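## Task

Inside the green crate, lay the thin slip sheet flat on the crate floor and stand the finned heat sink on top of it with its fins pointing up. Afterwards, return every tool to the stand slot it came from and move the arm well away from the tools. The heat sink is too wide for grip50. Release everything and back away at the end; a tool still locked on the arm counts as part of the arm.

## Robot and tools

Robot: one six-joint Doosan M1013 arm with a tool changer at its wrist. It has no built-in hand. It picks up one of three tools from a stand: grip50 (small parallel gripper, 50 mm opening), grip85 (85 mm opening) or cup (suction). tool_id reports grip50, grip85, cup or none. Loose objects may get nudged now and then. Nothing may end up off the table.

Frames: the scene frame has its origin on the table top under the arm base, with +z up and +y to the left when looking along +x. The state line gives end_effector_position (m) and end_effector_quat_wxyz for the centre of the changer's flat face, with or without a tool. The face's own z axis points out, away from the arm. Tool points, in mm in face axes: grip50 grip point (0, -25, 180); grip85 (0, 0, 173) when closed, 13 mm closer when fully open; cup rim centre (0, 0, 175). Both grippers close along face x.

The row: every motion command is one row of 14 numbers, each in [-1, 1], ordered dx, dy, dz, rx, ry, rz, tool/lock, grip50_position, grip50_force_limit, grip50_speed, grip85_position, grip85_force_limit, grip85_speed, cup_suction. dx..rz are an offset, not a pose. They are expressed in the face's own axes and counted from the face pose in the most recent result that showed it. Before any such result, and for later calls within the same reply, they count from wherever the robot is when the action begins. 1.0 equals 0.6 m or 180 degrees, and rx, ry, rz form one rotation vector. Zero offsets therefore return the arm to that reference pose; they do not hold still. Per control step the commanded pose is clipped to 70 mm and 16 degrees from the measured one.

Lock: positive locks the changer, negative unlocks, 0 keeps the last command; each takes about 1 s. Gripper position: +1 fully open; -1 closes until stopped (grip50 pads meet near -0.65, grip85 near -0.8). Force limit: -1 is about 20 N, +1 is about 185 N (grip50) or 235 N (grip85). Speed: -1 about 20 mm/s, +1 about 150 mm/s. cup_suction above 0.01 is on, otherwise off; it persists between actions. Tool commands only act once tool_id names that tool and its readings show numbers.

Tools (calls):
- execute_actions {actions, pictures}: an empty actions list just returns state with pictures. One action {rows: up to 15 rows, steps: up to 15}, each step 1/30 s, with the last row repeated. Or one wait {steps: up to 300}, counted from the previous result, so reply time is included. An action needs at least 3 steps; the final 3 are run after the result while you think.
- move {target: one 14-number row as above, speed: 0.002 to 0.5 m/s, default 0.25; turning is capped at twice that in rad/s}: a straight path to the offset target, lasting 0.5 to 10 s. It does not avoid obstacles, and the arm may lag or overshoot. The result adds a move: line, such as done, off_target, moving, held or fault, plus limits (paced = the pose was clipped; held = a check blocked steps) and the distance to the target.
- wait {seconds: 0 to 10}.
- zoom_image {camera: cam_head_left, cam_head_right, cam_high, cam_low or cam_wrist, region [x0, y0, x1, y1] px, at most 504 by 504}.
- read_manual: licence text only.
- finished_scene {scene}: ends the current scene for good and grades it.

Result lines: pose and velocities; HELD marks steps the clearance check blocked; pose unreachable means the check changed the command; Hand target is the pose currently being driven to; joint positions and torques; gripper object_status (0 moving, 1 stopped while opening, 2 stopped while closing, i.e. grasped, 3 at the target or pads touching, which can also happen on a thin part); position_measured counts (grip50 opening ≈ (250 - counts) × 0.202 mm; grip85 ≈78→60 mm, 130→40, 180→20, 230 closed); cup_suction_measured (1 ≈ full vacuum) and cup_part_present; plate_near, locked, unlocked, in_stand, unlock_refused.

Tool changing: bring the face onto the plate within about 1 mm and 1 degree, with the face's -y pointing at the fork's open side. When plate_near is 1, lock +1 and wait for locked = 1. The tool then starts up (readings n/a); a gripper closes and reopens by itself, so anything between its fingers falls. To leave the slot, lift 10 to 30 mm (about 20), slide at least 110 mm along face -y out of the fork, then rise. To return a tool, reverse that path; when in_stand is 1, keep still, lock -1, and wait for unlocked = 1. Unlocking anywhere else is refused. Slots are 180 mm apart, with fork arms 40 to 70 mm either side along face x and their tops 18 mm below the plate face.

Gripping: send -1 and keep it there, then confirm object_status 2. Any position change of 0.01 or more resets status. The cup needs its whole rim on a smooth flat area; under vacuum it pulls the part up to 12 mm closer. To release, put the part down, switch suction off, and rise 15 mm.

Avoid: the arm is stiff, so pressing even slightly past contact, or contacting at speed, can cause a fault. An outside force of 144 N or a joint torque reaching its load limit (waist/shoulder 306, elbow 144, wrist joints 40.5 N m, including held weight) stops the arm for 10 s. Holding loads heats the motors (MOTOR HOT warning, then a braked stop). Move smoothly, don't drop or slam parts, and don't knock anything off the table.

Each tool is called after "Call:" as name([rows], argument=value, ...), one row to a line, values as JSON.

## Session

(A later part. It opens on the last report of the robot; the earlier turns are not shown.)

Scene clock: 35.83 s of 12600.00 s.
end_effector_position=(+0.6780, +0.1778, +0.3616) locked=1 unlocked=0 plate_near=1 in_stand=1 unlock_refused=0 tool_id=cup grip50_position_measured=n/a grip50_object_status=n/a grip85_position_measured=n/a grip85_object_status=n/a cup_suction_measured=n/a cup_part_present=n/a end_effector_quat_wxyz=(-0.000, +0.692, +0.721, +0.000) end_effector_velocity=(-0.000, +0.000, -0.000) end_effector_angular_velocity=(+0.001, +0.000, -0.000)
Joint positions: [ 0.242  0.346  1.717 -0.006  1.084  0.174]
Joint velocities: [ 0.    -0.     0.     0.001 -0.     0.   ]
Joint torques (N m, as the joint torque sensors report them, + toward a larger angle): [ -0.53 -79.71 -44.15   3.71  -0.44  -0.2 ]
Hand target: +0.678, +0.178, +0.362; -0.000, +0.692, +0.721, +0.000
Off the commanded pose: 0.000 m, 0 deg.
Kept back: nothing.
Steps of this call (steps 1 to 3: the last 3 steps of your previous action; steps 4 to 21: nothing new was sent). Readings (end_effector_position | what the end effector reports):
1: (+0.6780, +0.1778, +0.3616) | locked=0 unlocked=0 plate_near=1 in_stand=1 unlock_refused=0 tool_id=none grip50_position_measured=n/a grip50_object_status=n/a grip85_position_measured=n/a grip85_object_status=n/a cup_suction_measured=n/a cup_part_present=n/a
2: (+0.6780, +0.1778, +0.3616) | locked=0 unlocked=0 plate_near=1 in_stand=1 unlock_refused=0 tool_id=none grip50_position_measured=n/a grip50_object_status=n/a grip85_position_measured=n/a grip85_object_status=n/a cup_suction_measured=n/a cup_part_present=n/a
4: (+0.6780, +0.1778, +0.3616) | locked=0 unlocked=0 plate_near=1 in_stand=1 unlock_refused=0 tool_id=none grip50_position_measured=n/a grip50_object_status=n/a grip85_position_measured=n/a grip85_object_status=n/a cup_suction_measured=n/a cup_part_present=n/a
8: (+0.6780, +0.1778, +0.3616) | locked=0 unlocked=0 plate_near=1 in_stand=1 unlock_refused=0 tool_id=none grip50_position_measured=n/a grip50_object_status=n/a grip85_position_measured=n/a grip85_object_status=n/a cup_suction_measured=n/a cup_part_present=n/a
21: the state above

Call:
move(target=[0,0,-0.034,0,0,0,0,0,0,0,1,0,0,0], speed=0.08)

Call:
move(target=[0,-0.2,0,0,0,0,0,0,0,0,1,0,0,0], speed=0.2)

Call:
move(target=[-0.5075,-0.151,0,0,0,0,0,0,0,0,1,0,0,0], speed=0.3)

Call:
zoom_image(camera="cam_wrist", region=[130, 0, 380, 250])

Scene clock: 36.77 s of 12600.00 s.
end_effector_position=(+0.6780, +0.1778, +0.3819) locked=1 unlocked=0 plate_near=1 in_stand=0 unlock_refused=0 tool_id=cup grip50_position_measured=n/a grip50_object_status=n/a grip85_position_measured=n/a grip85_object_status=n/a cup_suction_measured=0.00 cup_part_present=0 end_effector_quat_wxyz=(-0.000, +0.693, +0.721, +0.000) end_effector_velocity=(+0.001, +0.000, +0.001) end_effector_angular_velocity=(+0.002, -0.002, -0.001)
Joint positions: [ 0.242  0.331  1.697 -0.006  1.119  0.174]
Joint velocities: [ 0.    -0.    -0.002  0.001  0.001 -0.   ]
Joint torques (N m, as the joint torque sensors report them, + toward a larger angle): [ -1.11 -84.34 -46.63   3.63  -0.52  -0.01]
Hand target: +0.678, +0.178, +0.382; -0.000, +0.692, +0.721, +0.000
Off the commanded pose: 0.000 m, 0 deg.
Kept back: nothing.
move: done
camera_calibration (this result's frames):
cam_wrist: T_world_to_cam=[[0.00477792, 0.999325, 0.0364319, -0.191441], [0.950945, -0.01581, 0.308956, -0.701049], [0.309323, 0.0331686, -0.950378, 0.200274], [0, 0, 0, 1]] pos_world=[0.605625, 0.173585, 0.413904]

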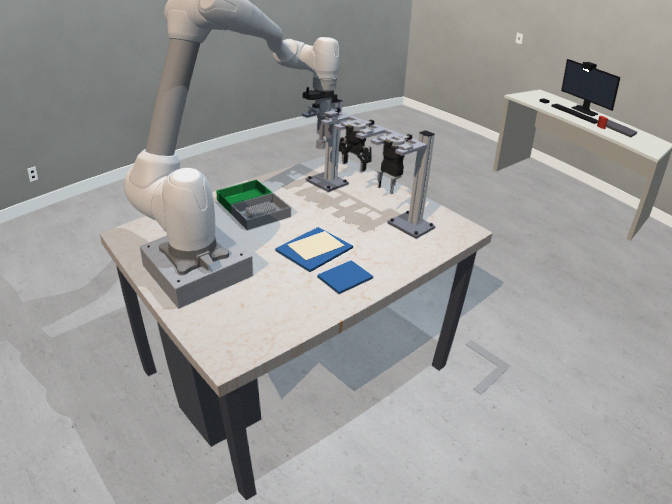

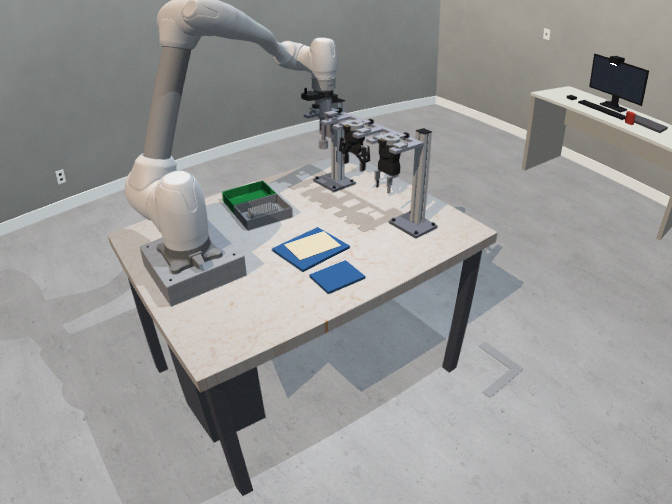

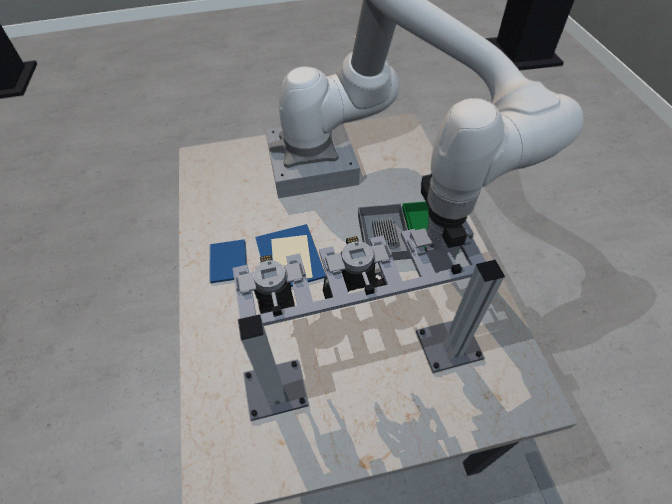

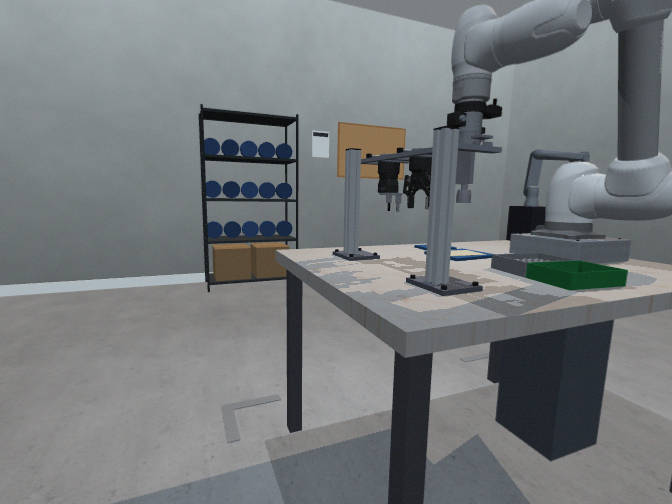

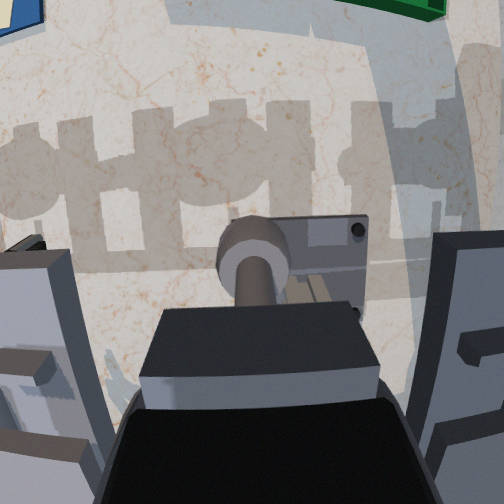

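Scene clock: 37.73 s of 12600.00 s.
end_effector_position=(+0.5582, +0.1730, +0.3823) locked=1 unlocked=0 plate_near=1 in_stand=0 unlock_refused=0 tool_id=cup grip50_position_measured=n/a grip50_object_status=n/a grip85_position_measured=n/a grip85_object_status=n/a cup_suction_measured=0.00 cup_part_present=0 end_effector_quat_wxyz=(-0.000, +0.693, +0.721, +0.000) end_effector_velocity=(-0.001, -0.000, +0.000) end_effector_angular_velocity=(-0.000, +0.000, +0.000)
Joint positions: [ 0.277  0.159  1.92  -0.006  1.069  0.209]
Joint velocities: [ 0.    -0.001  0.001 -0.     0.001  0.   ]
Joint torques (N m, as the joint torque sensors report them, + toward a larger angle): [ -0.76 -62.02 -46.76   3.42  -0.31  -0.22]
Hand target: +0.558, +0.173, +0.382; -0.000, +0.693, +0.721, +0.000
Off the commanded pose: 0.000 m, 0 deg.
Kept back: nothing.
move: done
camera_calibration (this result's frames):
cam_wrist: T_world_to_cam=[[0.00479964, 0.99932, 0.0365532, -0.186148], [0.950947, -0.015868, 0.308947, -0.587269], [0.309317, 0.0332773, -0.950376, 0.237807], [0, 0, 0, 1]] pos_world=[0.485797, 0.168789, 0.414246]

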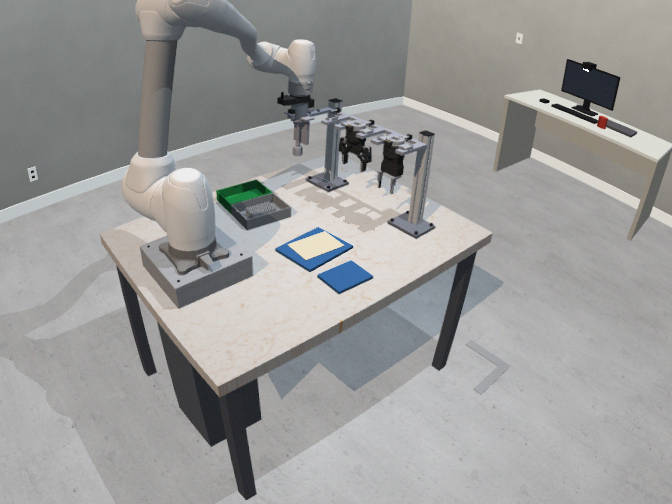

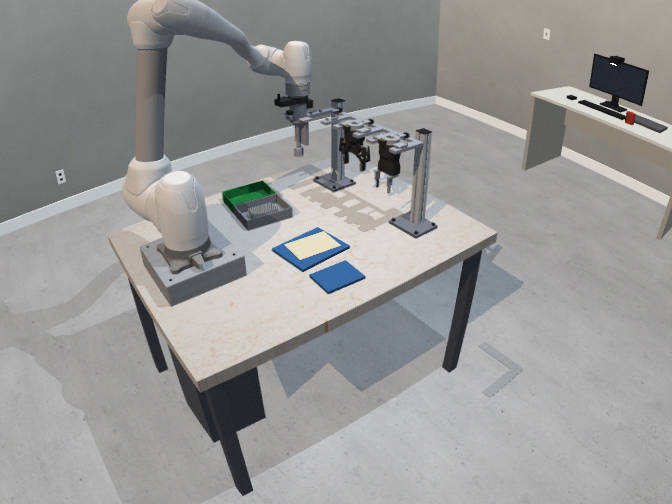

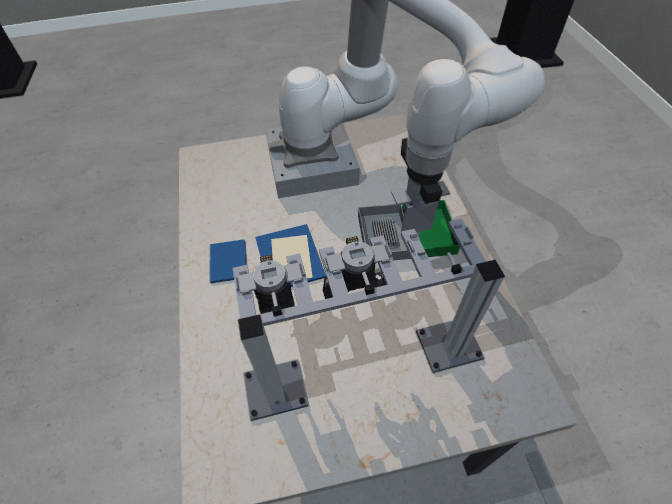

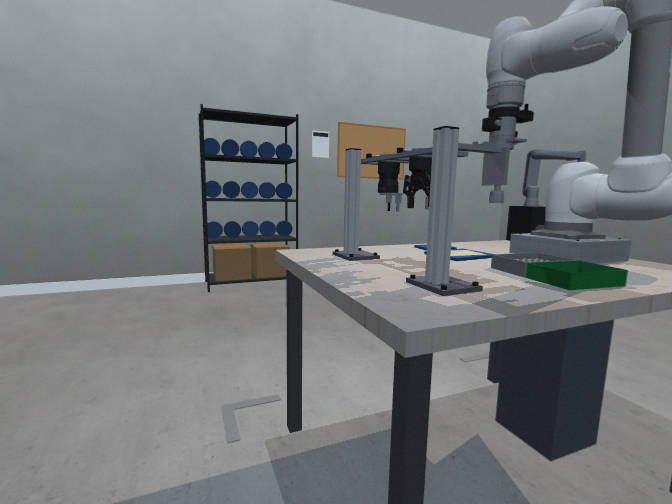

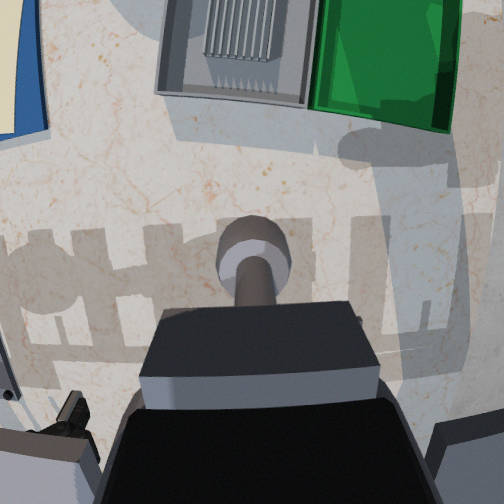

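Scene clock: 39.23 s of 12600.00 s.
end_effector_position=(+0.4799, -0.1354, +0.3824) locked=1 unlocked=0 plate_near=1 in_stand=0 unlock_refused=0 tool_id=cup grip50_position_measured=n/a grip50_object_status=n/a grip85_position_measured=n/a grip85_object_status=n/a cup_suction_measured=0.00 cup_part_present=0 end_effector_quat_wxyz=(-0.000, +0.692, +0.721, -0.000) end_effector_velocity=(-0.000, -0.000, -0.000) end_effector_angular_velocity=(+0.000, +0.001, +0.000)
Joint positions: [-0.305  0.021  2.068 -0.01   1.054 -0.371]
Joint velocities: [-0.     0.     0.    -0.     0.001 -0.   ]
Joint torques (N m, as the joint torque sensors report them, + toward a larger angle): [ -0.89 -45.96 -45.94   3.64  -0.56  -0.23]
Hand target: +0.480, -0.135, +0.382; -0.000, +0.693, +0.721, -0.000
Off the commanded pose: 0.001 m, 0 deg.
Kept back: nothing.
move: done
camera_calibration (this result's frames):
cam_wrist: T_world_to_cam=[[0.00474822, 0.999368, 0.0352321, 0.122953], [0.951005, -0.0154047, 0.308792, -0.517618], [0.30914, 0.0320396, -0.950477, 0.272314], [0, 0, 0, 1]] pos_world=[0.40749, -0.139574, 0.414333]

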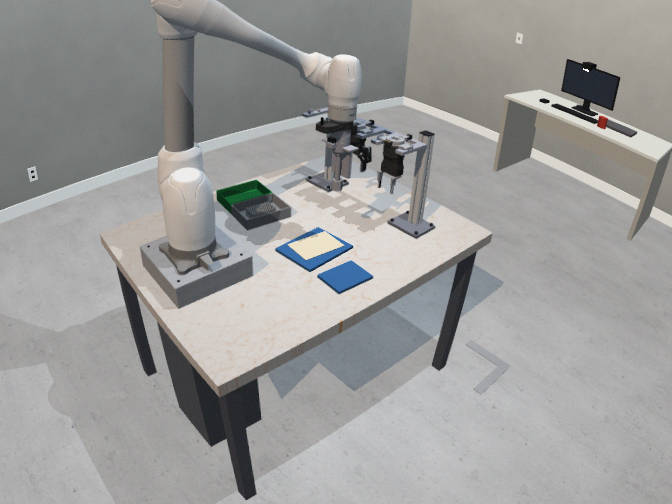

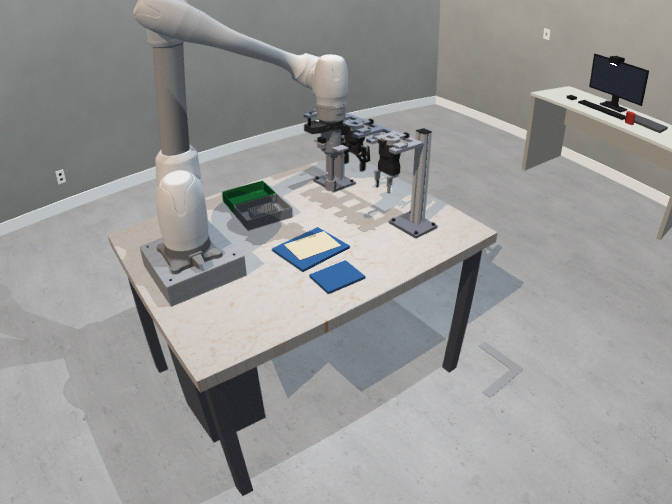

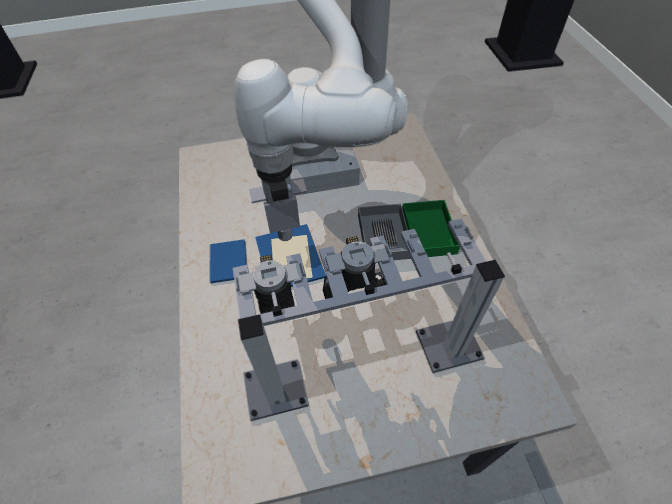

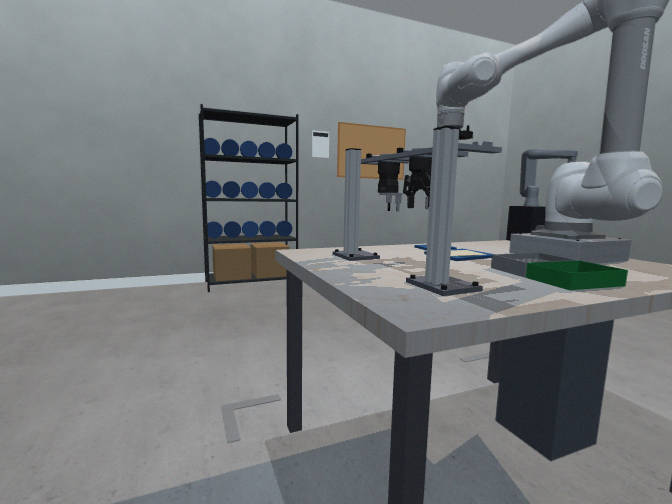

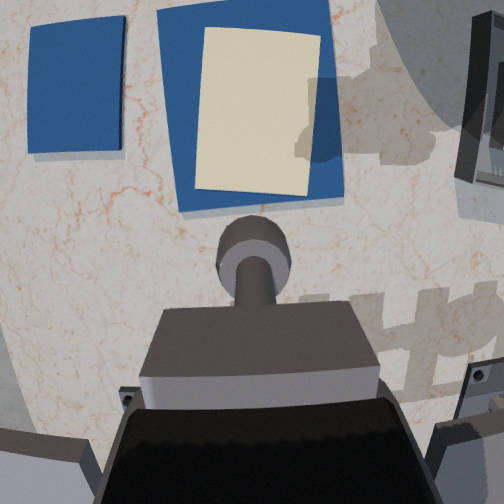

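Region (130, 0, 380, 250) of cam_wrist's 504x504 image, scaled by 2.016, with more detail than that image has.

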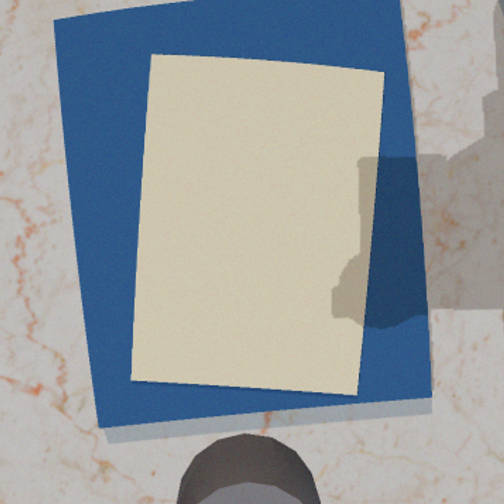

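Call:
move(target=[0.0172,-0.119,0.304,0,0,0.0394,0,0,0,0,1,0,0,1], speed=0.25)

Scene clock: 40.63 s of 12600.00 s.
end_effector_position=(+0.4078, -0.1280, +0.2000) locked=1 unlocked=0 plate_near=1 in_stand=0 unlock_refused=0 tool_id=cup grip50_position_measured=n/a grip50_object_status=n/a grip85_position_measured=n/a grip85_object_status=n/a cup_suction_measured=0.00 cup_part_present=0 end_effector_quat_wxyz=(-0.000, +0.736, +0.677, -0.000) end_effector_velocity=(-0.000, +0.000, -0.000) end_effector_angular_velocity=(+0.000, +0.001, -0.000)
Joint positions: [-0.348  0.157  2.354 -0.016  0.632 -0.283]
Joint velocities: [0.    0.001 0.    0.    0.    0.   ]
Joint torques (N m, as the joint torque sensors report them, + toward a larger angle): [ -0.92 -47.55 -31.01   2.11  -0.59  -0.12]
Hand target: +0.408, -0.128, +0.200; -0.000, +0.736, +0.677, -0.000
Off the commanded pose: 0.000 m, 0 deg.
Kept back: nothing.
move: done
camera_calibration (this result's frames):
cam_wrist: T_world_to_cam=[[0.127968, 0.991156, 0.0351292, 0.0710108], [0.941794, -0.132545, 0.308958, -0.403942], [0.310882, -0.00645225, -0.950427, 0.115389], [0, 0, 0, 1]] pos_world=[0.335471, -0.123179, 0.231975]

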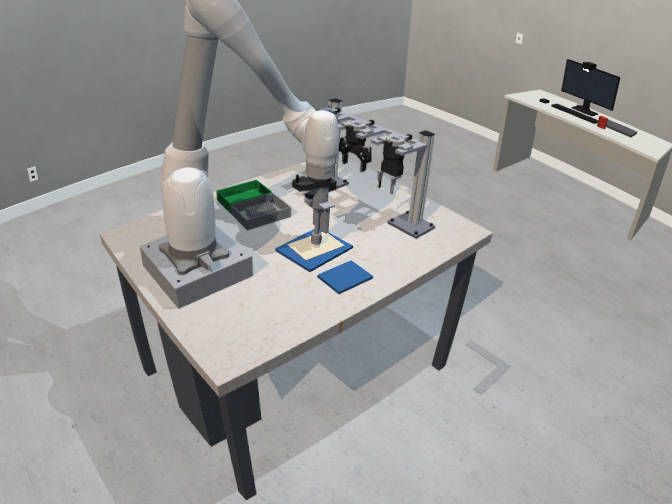

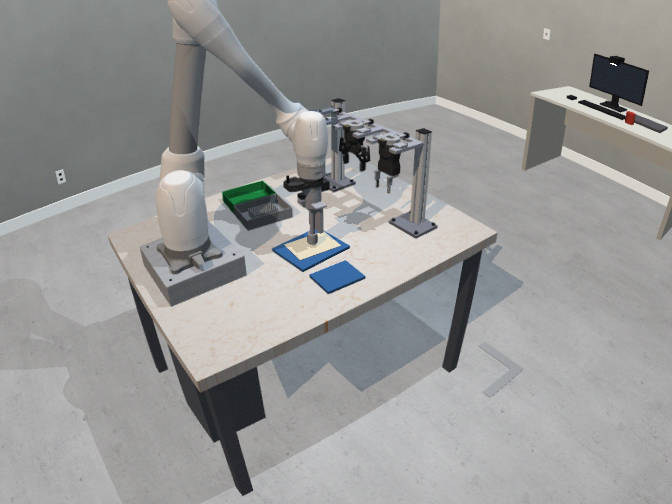

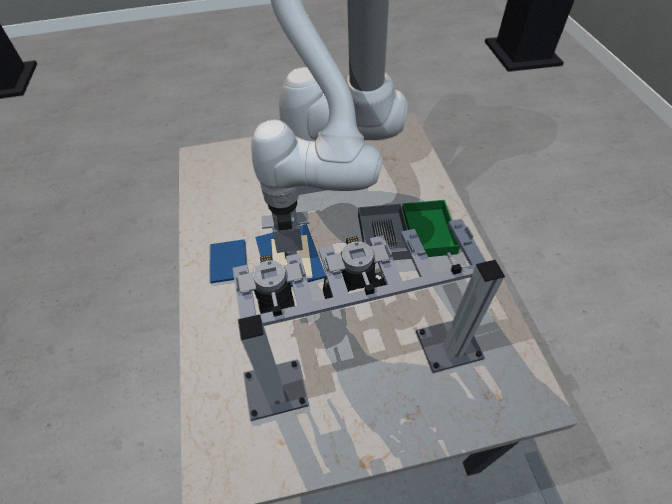

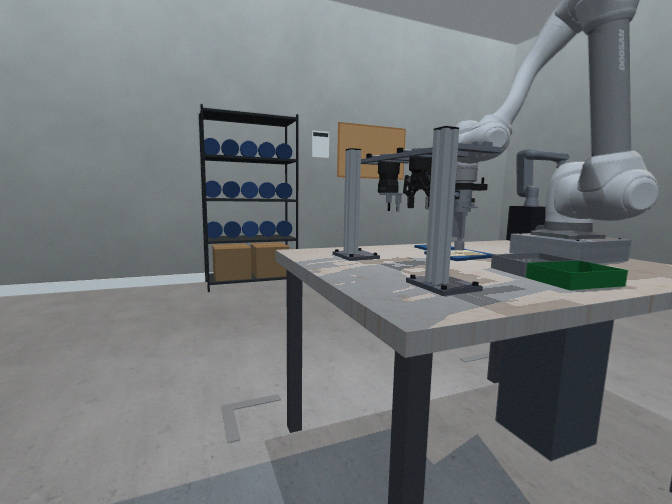

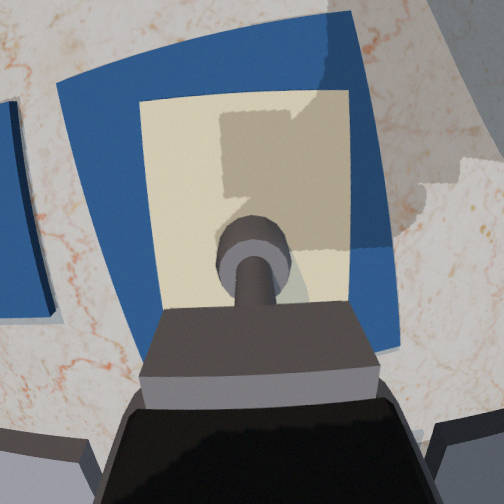

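Call:
move(target=[0,-0.003,0.018,0,0,0,0,0,0,0,1,0,0,1], speed=0.03)

Scene clock: 41.57 s of 12600.00 s.
end_effector_position=(+0.4060, -0.1278, +0.1892) locked=1 unlocked=0 plate_near=1 in_stand=0 unlock_refused=0 tool_id=cup grip50_position_measured=n/a grip50_object_status=n/a grip85_position_measured=n/a grip85_object_status=n/a cup_suction_measured=0.00 cup_part_present=0 end_effector_quat_wxyz=(-0.000, +0.736, +0.677, -0.000) end_effector_velocity=(+0.002, -0.001, +0.001) end_effector_angular_velocity=(-0.001, -0.004, -0.001)
Joint positions: [-0.35   0.175  2.364 -0.016  0.604 -0.284]
Joint velocities: [ 0.     0.    -0.003  0.001 -0.002  0.   ]
Joint torques (N m, as the joint torque sensors report them, + toward a larger angle): [ -2.41 -50.28 -30.02   2.42  -0.27  -0.08]
Hand target: +0.406, -0.128, +0.189; -0.000, +0.736, +0.677, -0.000
Off the commanded pose: 0.000 m, 0 deg.
Kept back: nothing.
move: done
camera_calibration (this result's frames):
cam_wrist: T_world_to_cam=[[0.127965, 0.991156, 0.0351293, 0.0714737], [0.941788, -0.132543, 0.308978, -0.398884], [0.310902, -0.0064541, -0.95042, 0.105677], [0, 0, 0, 1]] pos_world=[0.333663, -0.123029, 0.221173]

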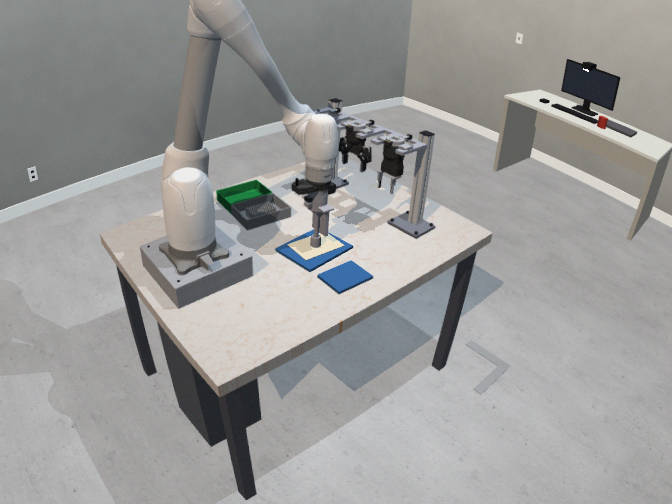

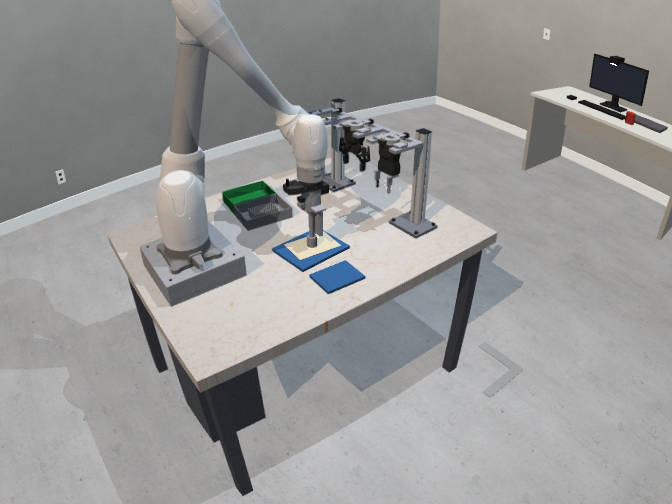

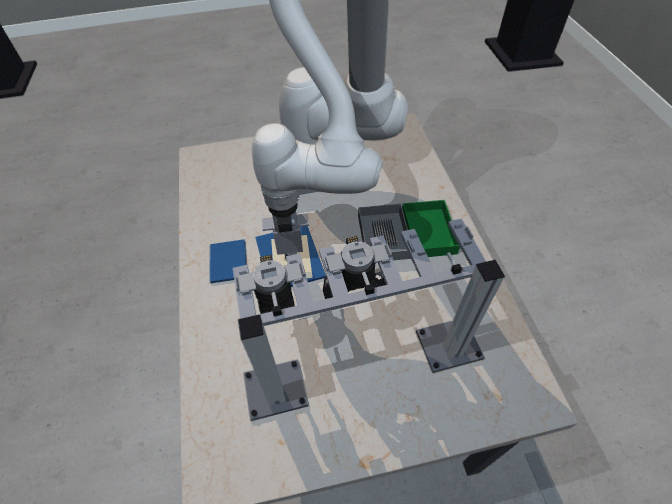

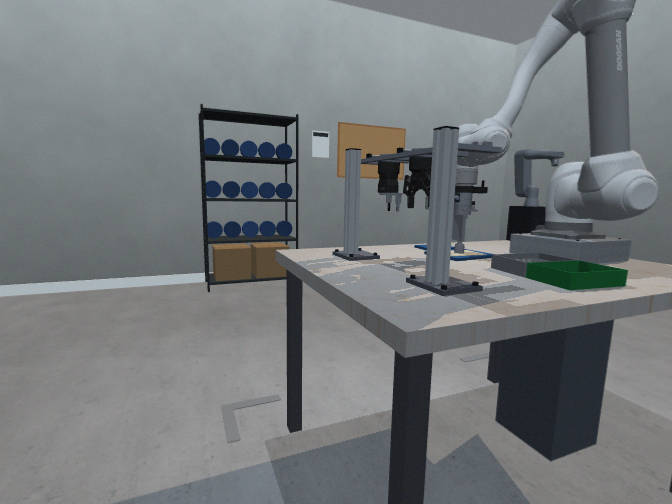

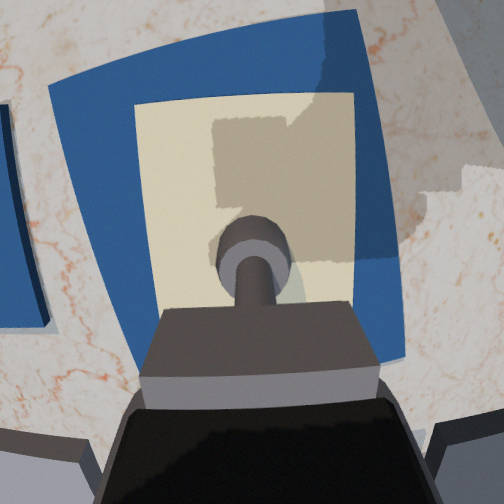

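Call:
execute_actions([
  {"rows":[[0,0,0.001,0,0,0,0,0,0,0,1,0,0,1],[0,0,0.002,0,0,0,0,0,0,0,1,0,0,1],[0,0,0.003,0,0,0,0,0,0,0,1,0,0,1],[0,0,0.004,0,0,0,0,0,0,0,1,0,0,1],[0,0,0.005,0,0,0,0,0,0,0,1,0,0,1],[0,0,0.006,0,0,0,0,0,0,0,1,0,0,1],[0,0,0.007,0,0,0,0,0,0,0,1,0,0,1],[0,0,0.008,0,0,0,0,0,0,0,1,0,0,1]],"steps":15},
])

Scene clock: 42.07 s of 12600.00 s.
end_effector_position=(+0.4060, -0.1278, +0.1844) locked=1 unlocked=0 plate_near=1 in_stand=0 unlock_refused=0 tool_id=cup grip50_position_measured=n/a grip50_object_status=n/a grip85_position_measured=n/a grip85_object_status=n/a cup_suction_measured=0.93 cup_part_present=1 end_effector_quat_wxyz=(-0.000, +0.736, +0.677, -0.000) end_effector_velocity=(+0.000, -0.000, -0.000) end_effector_angular_velocity=(-0.000, -0.001, -0.001)
Joint positions: [-0.35   0.184  2.367 -0.016  0.592 -0.284]
Joint velocities: [ 0.     0.     0.     0.001 -0.002  0.001]
Joint torques (N m, as the joint torque sensors report them, + toward a larger angle): [ -1.04 -51.92 -30.15   2.19  -0.23  -0.07]
Steps of this call (steps 1 to 3: nothing new was sent; steps 4 to 15: the first 12 steps of this action). Readings (end_effector_position | what the end effector reports):
4: (+0.4060, -0.1278, +0.1891) | locked=1 unlocked=0 plate_near=1 in_stand=0 unlock_refused=0 tool_id=cup grip50_position_measured=n/a grip50_object_status=n/a grip85_position_measured=n/a grip85_object_status=n/a cup_suction_measured=0.00 cup_part_present=0
5: (+0.4061, -0.1278, +0.1887) | locked=1 unlocked=0 plate_near=1 in_stand=0 unlock_refused=0 tool_id=cup grip50_position_measured=n/a grip50_object_status=n/a grip85_position_measured=n/a grip85_object_status=n/a cup_suction_measured=0.04 cup_part_present=0
7: (+0.4060, -0.1278, +0.1876) | locked=1 unlocked=0 plate_near=1 in_stand=0 unlock_refused=0 tool_id=cup grip50_position_measured=n/a grip50_object_status=n/a grip85_position_measured=n/a grip85_object_status=n/a cup_suction_measured=0.29 cup_part_present=0
11: (+0.4060, -0.1278, +0.1853) | locked=1 unlocked=0 plate_near=1 in_stand=0 unlock_refused=0 tool_id=cup grip50_position_measured=n/a grip50_object_status=n/a grip85_position_measured=n/a grip85_object_status=n/a cup_suction_measured=0.79 cup_part_present=1
15: the state above

Call:
move(target=[0,0,-0.07,0,0,0,0,0,0,0,1,0,0,1], speed=0.12)

Call:
move(target=[0.721,-0.0717,-0.03,0,0,0.0086,0,0,0,0,1,0,0,1], speed=0.3)

Scene clock: 43.03 s of 12600.00 s.
end_effector_position=(+0.4061, -0.1278, +0.2265) locked=1 unlocked=0 plate_near=1 in_stand=0 unlock_refused=0 tool_id=cup grip50_position_measured=n/a grip50_object_status=n/a grip85_position_measured=n/a grip85_object_status=n/a cup_suction_measured=0.96 cup_part_present=1 end_effector_quat_wxyz=(-0.000, +0.736, +0.677, -0.000) end_effector_velocity=(+0.000, -0.000, +0.000) end_effector_angular_velocity=(-0.000, -0.001, -0.000)
Joint positions: [-0.349  0.108  2.338 -0.014  0.697 -0.285]
Joint velocities: [ 0.    -0.    -0.001  0.     0.     0.   ]
Joint torques (N m, as the joint torque sensors report them, + toward a larger angle): [ -1.85 -47.68 -33.02   2.71  -0.7   -0.12]
Hand target: +0.406, -0.128, +0.226; -0.000, +0.736, +0.677, -0.000
Off your previous action's commanded pose: 0.000 m, 0 deg at its last step (step 3 of this call).
Off the commanded pose: 0.000 m, 0 deg.
Kept back: nothing.
move: done
camera_calibration (this result's frames):
cam_wrist: T_world_to_cam=[[0.127898, 0.991165, 0.0351206, 0.070203], [0.941819, -0.132476, 0.308912, -0.41043], [0.310835, -0.00643179, -0.950442, 0.141093], [0, 0, 0, 1]] pos_world=[0.333715, -0.123047, 0.258422]

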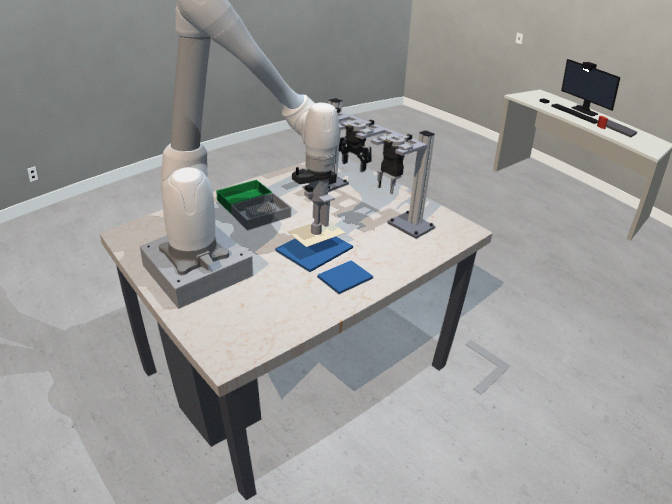

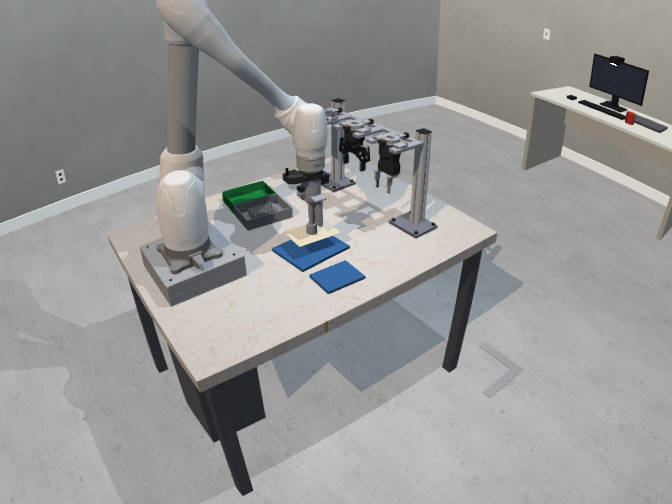

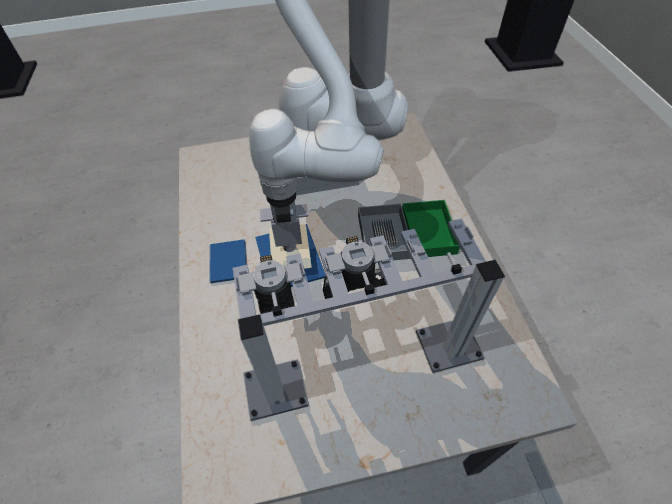

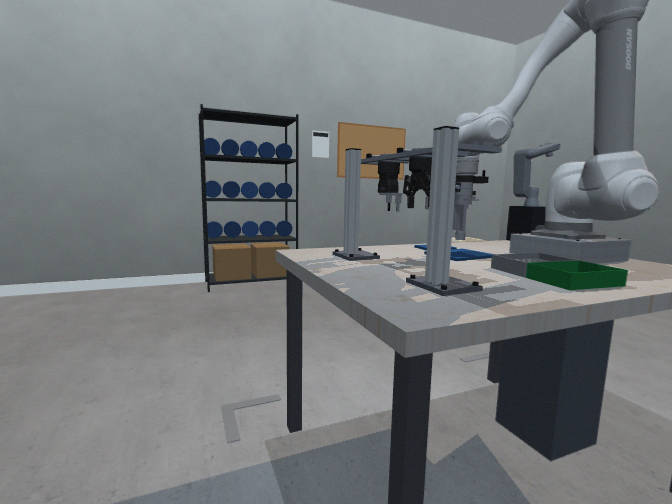

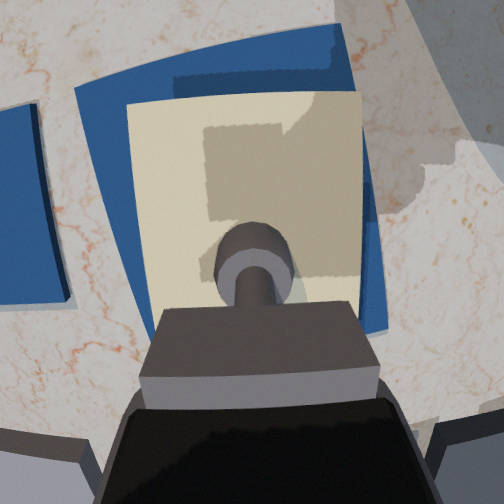

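Scene clock: 44.90 s of 12600.00 s.
end_effector_position=(+0.3992, +0.3078, +0.2447) locked=1 unlocked=0 plate_near=1 in_stand=0 unlock_refused=0 tool_id=cup grip50_position_measured=n/a grip50_object_status=n/a grip85_position_measured=n/a grip85_object_status=n/a cup_suction_measured=0.96 cup_part_present=1 end_effector_quat_wxyz=(-0.001, +0.745, +0.667, +0.000) end_effector_velocity=(+0.001, +0.001, +0.001) end_effector_angular_velocity=(+0.001, -0.002, +0.000)
Joint positions: [ 0.621  0.197  2.187 -0.003  0.766  0.703]
Joint velocities: [ 0.     0.    -0.002 -0.001  0.     0.001]
Joint torques (N m, as the joint torque sensors report them, + toward a larger angle): [ -2.97 -59.53 -36.6    3.05  -0.5   -0.3 ]
Hand target: +0.399, +0.308, +0.245; -0.001, +0.745, +0.667, +0.000
Off the commanded pose: 0.001 m, 0 deg.
Kept back: nothing.
move: done
camera_calibration (this result's frames):
cam_wrist: T_world_to_cam=[[0.154682, 0.987264, 0.0371858, -0.371351], [0.937896, -0.158569, 0.308557, -0.342159], [0.310524, -0.0128519, -0.950479, 0.165508], [0, 0, 0, 1]] pos_world=[0.326957, 0.314492, 0.276696]

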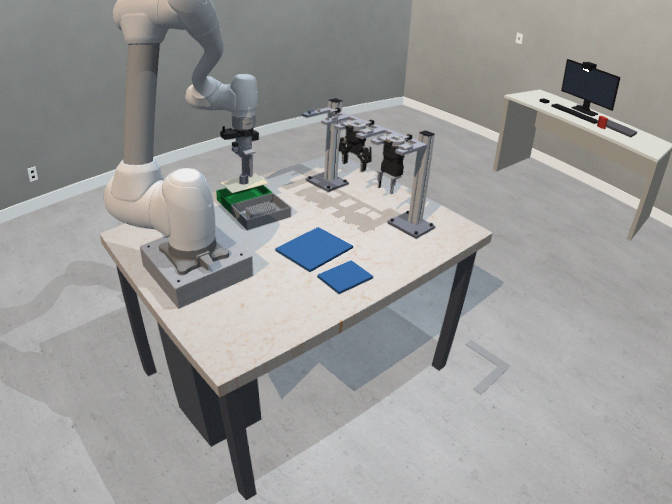

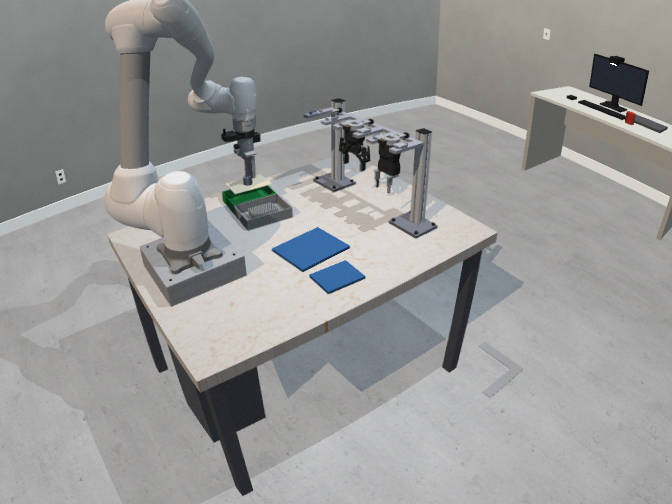

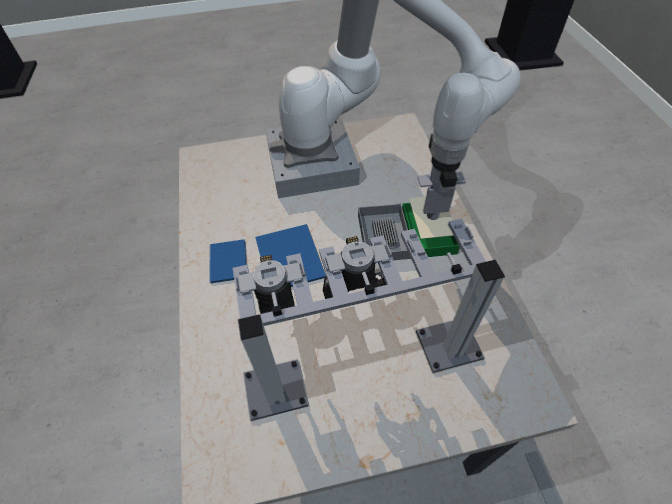

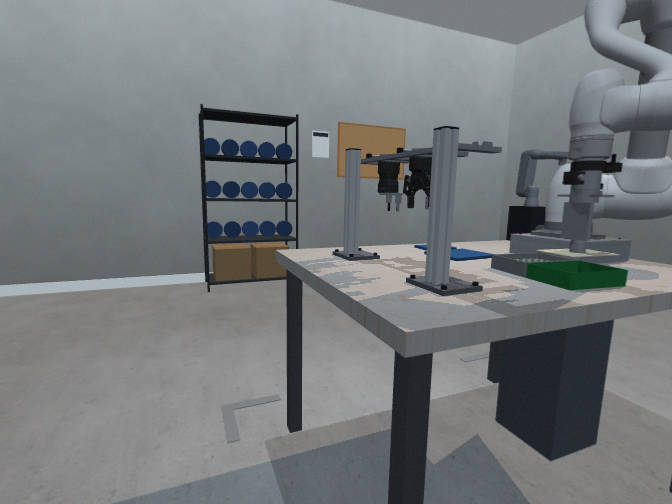

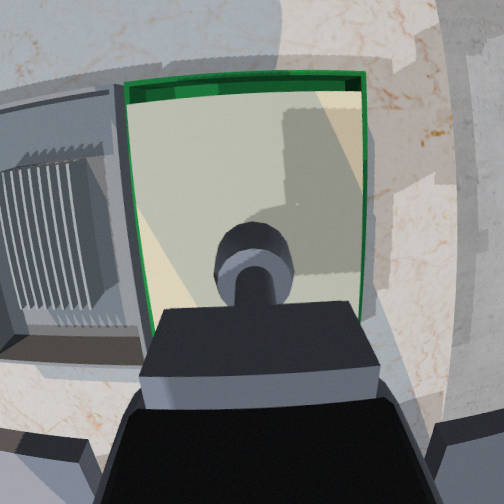

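Call:
move(target=[0.001,-0.001,0.115,0,0,0,0,0,0,0,1,0,0,1], speed=0.1)

Scene clock: 46.10 s of 12600.00 s.
end_effector_position=(+0.3985, +0.3086, +0.1757) locked=1 unlocked=0 plate_near=1 in_stand=0 unlock_refused=0 tool_id=cup grip50_position_measured=n/a grip50_object_status=n/a grip85_position_measured=n/a grip85_object_status=n/a cup_suction_measured=0.96 cup_part_present=1 end_effector_quat_wxyz=(-0.001, +0.745, +0.667, +0.000) end_effector_velocity=(+0.000, +0.000, -0.000) end_effector_angular_velocity=(-0.000, +0.000, -0.000)
Joint positions: [ 0.622  0.303  2.229 -0.004  0.616  0.705]
Joint velocities: [-0.     0.001 -0.     0.     0.     0.   ]
Joint torques (N m, as the joint torque sensors report them, + toward a larger angle): [ -2.08 -64.8  -31.29   2.26  -0.59  -0.02]
Hand target: +0.398, +0.309, +0.176; -0.001, +0.745, +0.667, +0.000
Off the commanded pose: 0.000 m, 0 deg.
Kept back: nothing.
move: done
camera_calibration (this result's frames):
cam_wrist: T_world_to_cam=[[0.15463, 0.987269, 0.0372654, -0.369415], [0.937889, -0.158543, 0.30859, -0.320127], [0.31057, -0.0127663, -0.950465, 0.100048], [0, 0, 0, 1]] pos_world=[0.326294, 0.315236, 0.207647]

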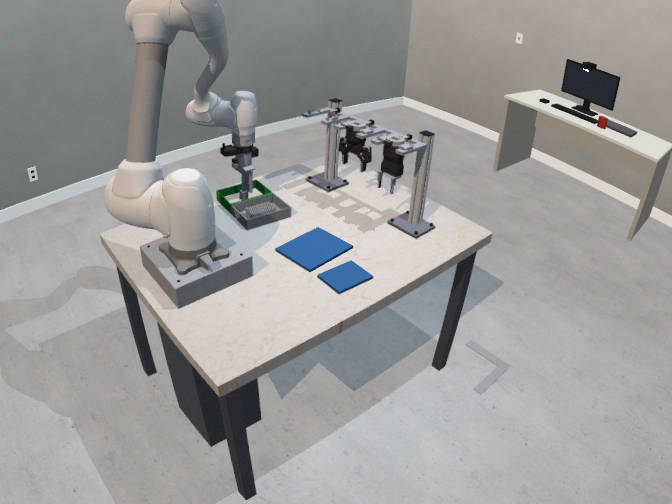

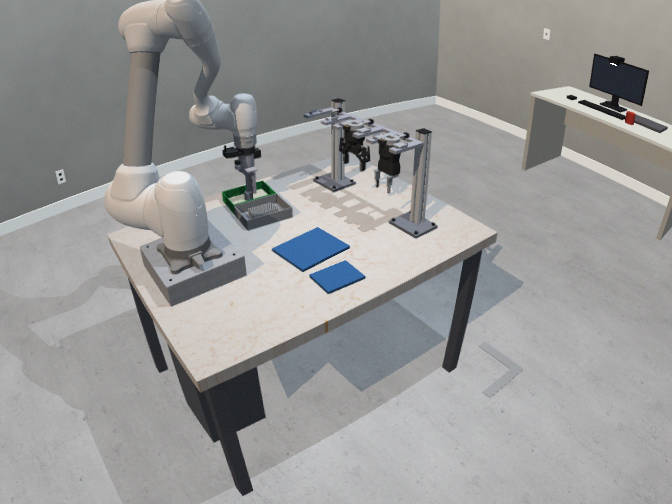

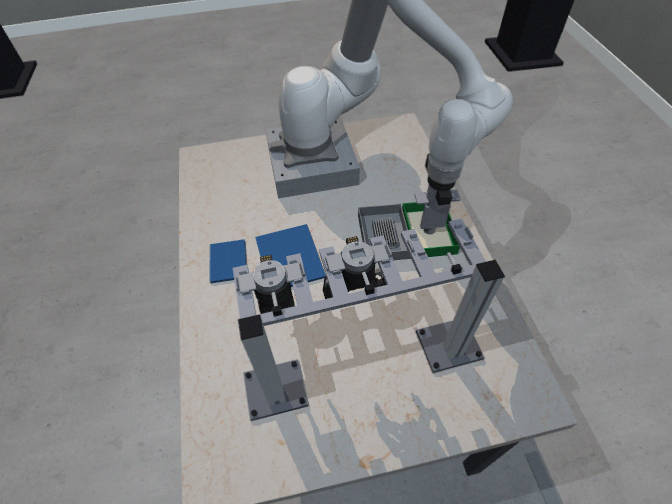

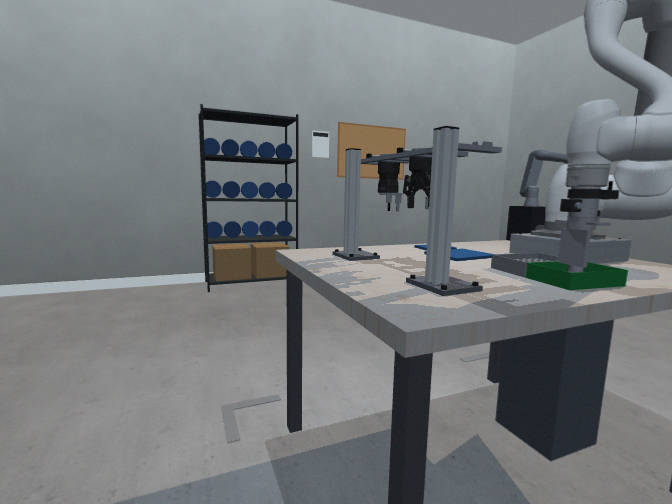

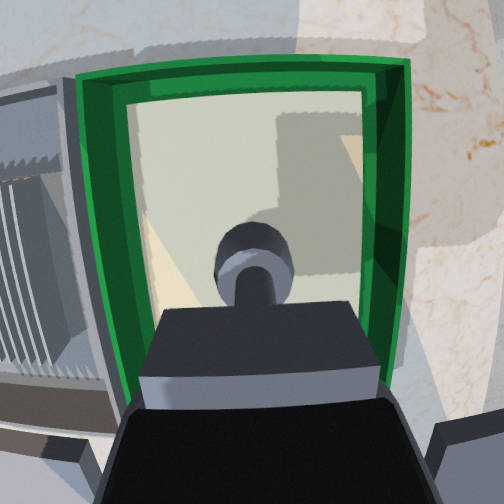

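Call:
execute_actions([
  {"rows":[[0,0,0.001,0,0,0,0,0,0,0,1,0,0,1],[0,0,0.002,0,0,0,0,0,0,0,1,0,0,1],[0,0,0.003,0,0,0,0,0,0,0,1,0,0,1],[0,0,0.004,0,0,0,0,0,0,0,1,0,0,1],[0,0,0.005,0,0,0,0,0,0,0,1,0,0,1],[0,0,0.006,0,0,0,0,0,0,0,1,0,0,1]],"steps":13},
])

Scene clock: 46.50 s of 12600.00 s.
end_effector_position=(+0.3985, +0.3086, +0.1721) locked=1 unlocked=0 plate_near=1 in_stand=0 unlock_refused=0 tool_id=cup grip50_position_measured=n/a grip50_object_status=n/a grip85_position_measured=n/a grip85_object_status=n/a cup_suction_measured=0.96 cup_part_present=1 end_effector_quat_wxyz=(-0.001, +0.745, +0.667, +0.000) end_effector_velocity=(+0.000, +0.000, -0.000) end_effector_angular_velocity=(+0.001, -0.002, +0.000)
Joint positions: [ 0.622  0.309  2.231 -0.004  0.608  0.705]
Joint velocities: [ 0.     0.     0.    -0.001 -0.002  0.   ]
Joint torques (N m, as the joint torque sensors report them, + toward a larger angle): [ -1.74 -64.9  -31.13   2.26  -0.63  -0.2 ]
Steps of this call (steps 1 to 2: nothing new was sent; steps 3 to 12: the first 10 steps of this action). Readings (end_effector_position | what the end effector reports):
3: (+0.3985, +0.3086, +0.1756) | locked=1 unlocked=0 plate_near=1 in_stand=0 unlock_refused=0 tool_id=cup grip50_position_measured=n/a grip50_object_status=n/a grip85_position_measured=n/a grip85_object_status=n/a cup_suction_measured=0.96 cup_part_present=1
4: (+0.3985, +0.3086, +0.1752) | locked=1 unlocked=0 plate_near=1 in_stand=0 unlock_refused=0 tool_id=cup grip50_position_measured=n/a grip50_object_status=n/a grip85_position_measured=n/a grip85_object_status=n/a cup_suction_measured=0.96 cup_part_present=1
6: (+0.3985, +0.3086, +0.1741) | locked=1 unlocked=0 plate_near=1 in_stand=0 unlock_refused=0 tool_id=cup grip50_position_measured=n/a grip50_object_status=n/a grip85_position_measured=n/a grip85_object_status=n/a cup_suction_measured=0.96 cup_part_present=1
10: (+0.3985, +0.3086, +0.1722) | locked=1 unlocked=0 plate_near=1 in_stand=0 unlock_refused=0 tool_id=cup grip50_position_measured=n/a grip50_object_status=n/a grip85_position_measured=n/a grip85_object_status=n/a cup_suction_measured=0.96 cup_part_present=1
12: the state above


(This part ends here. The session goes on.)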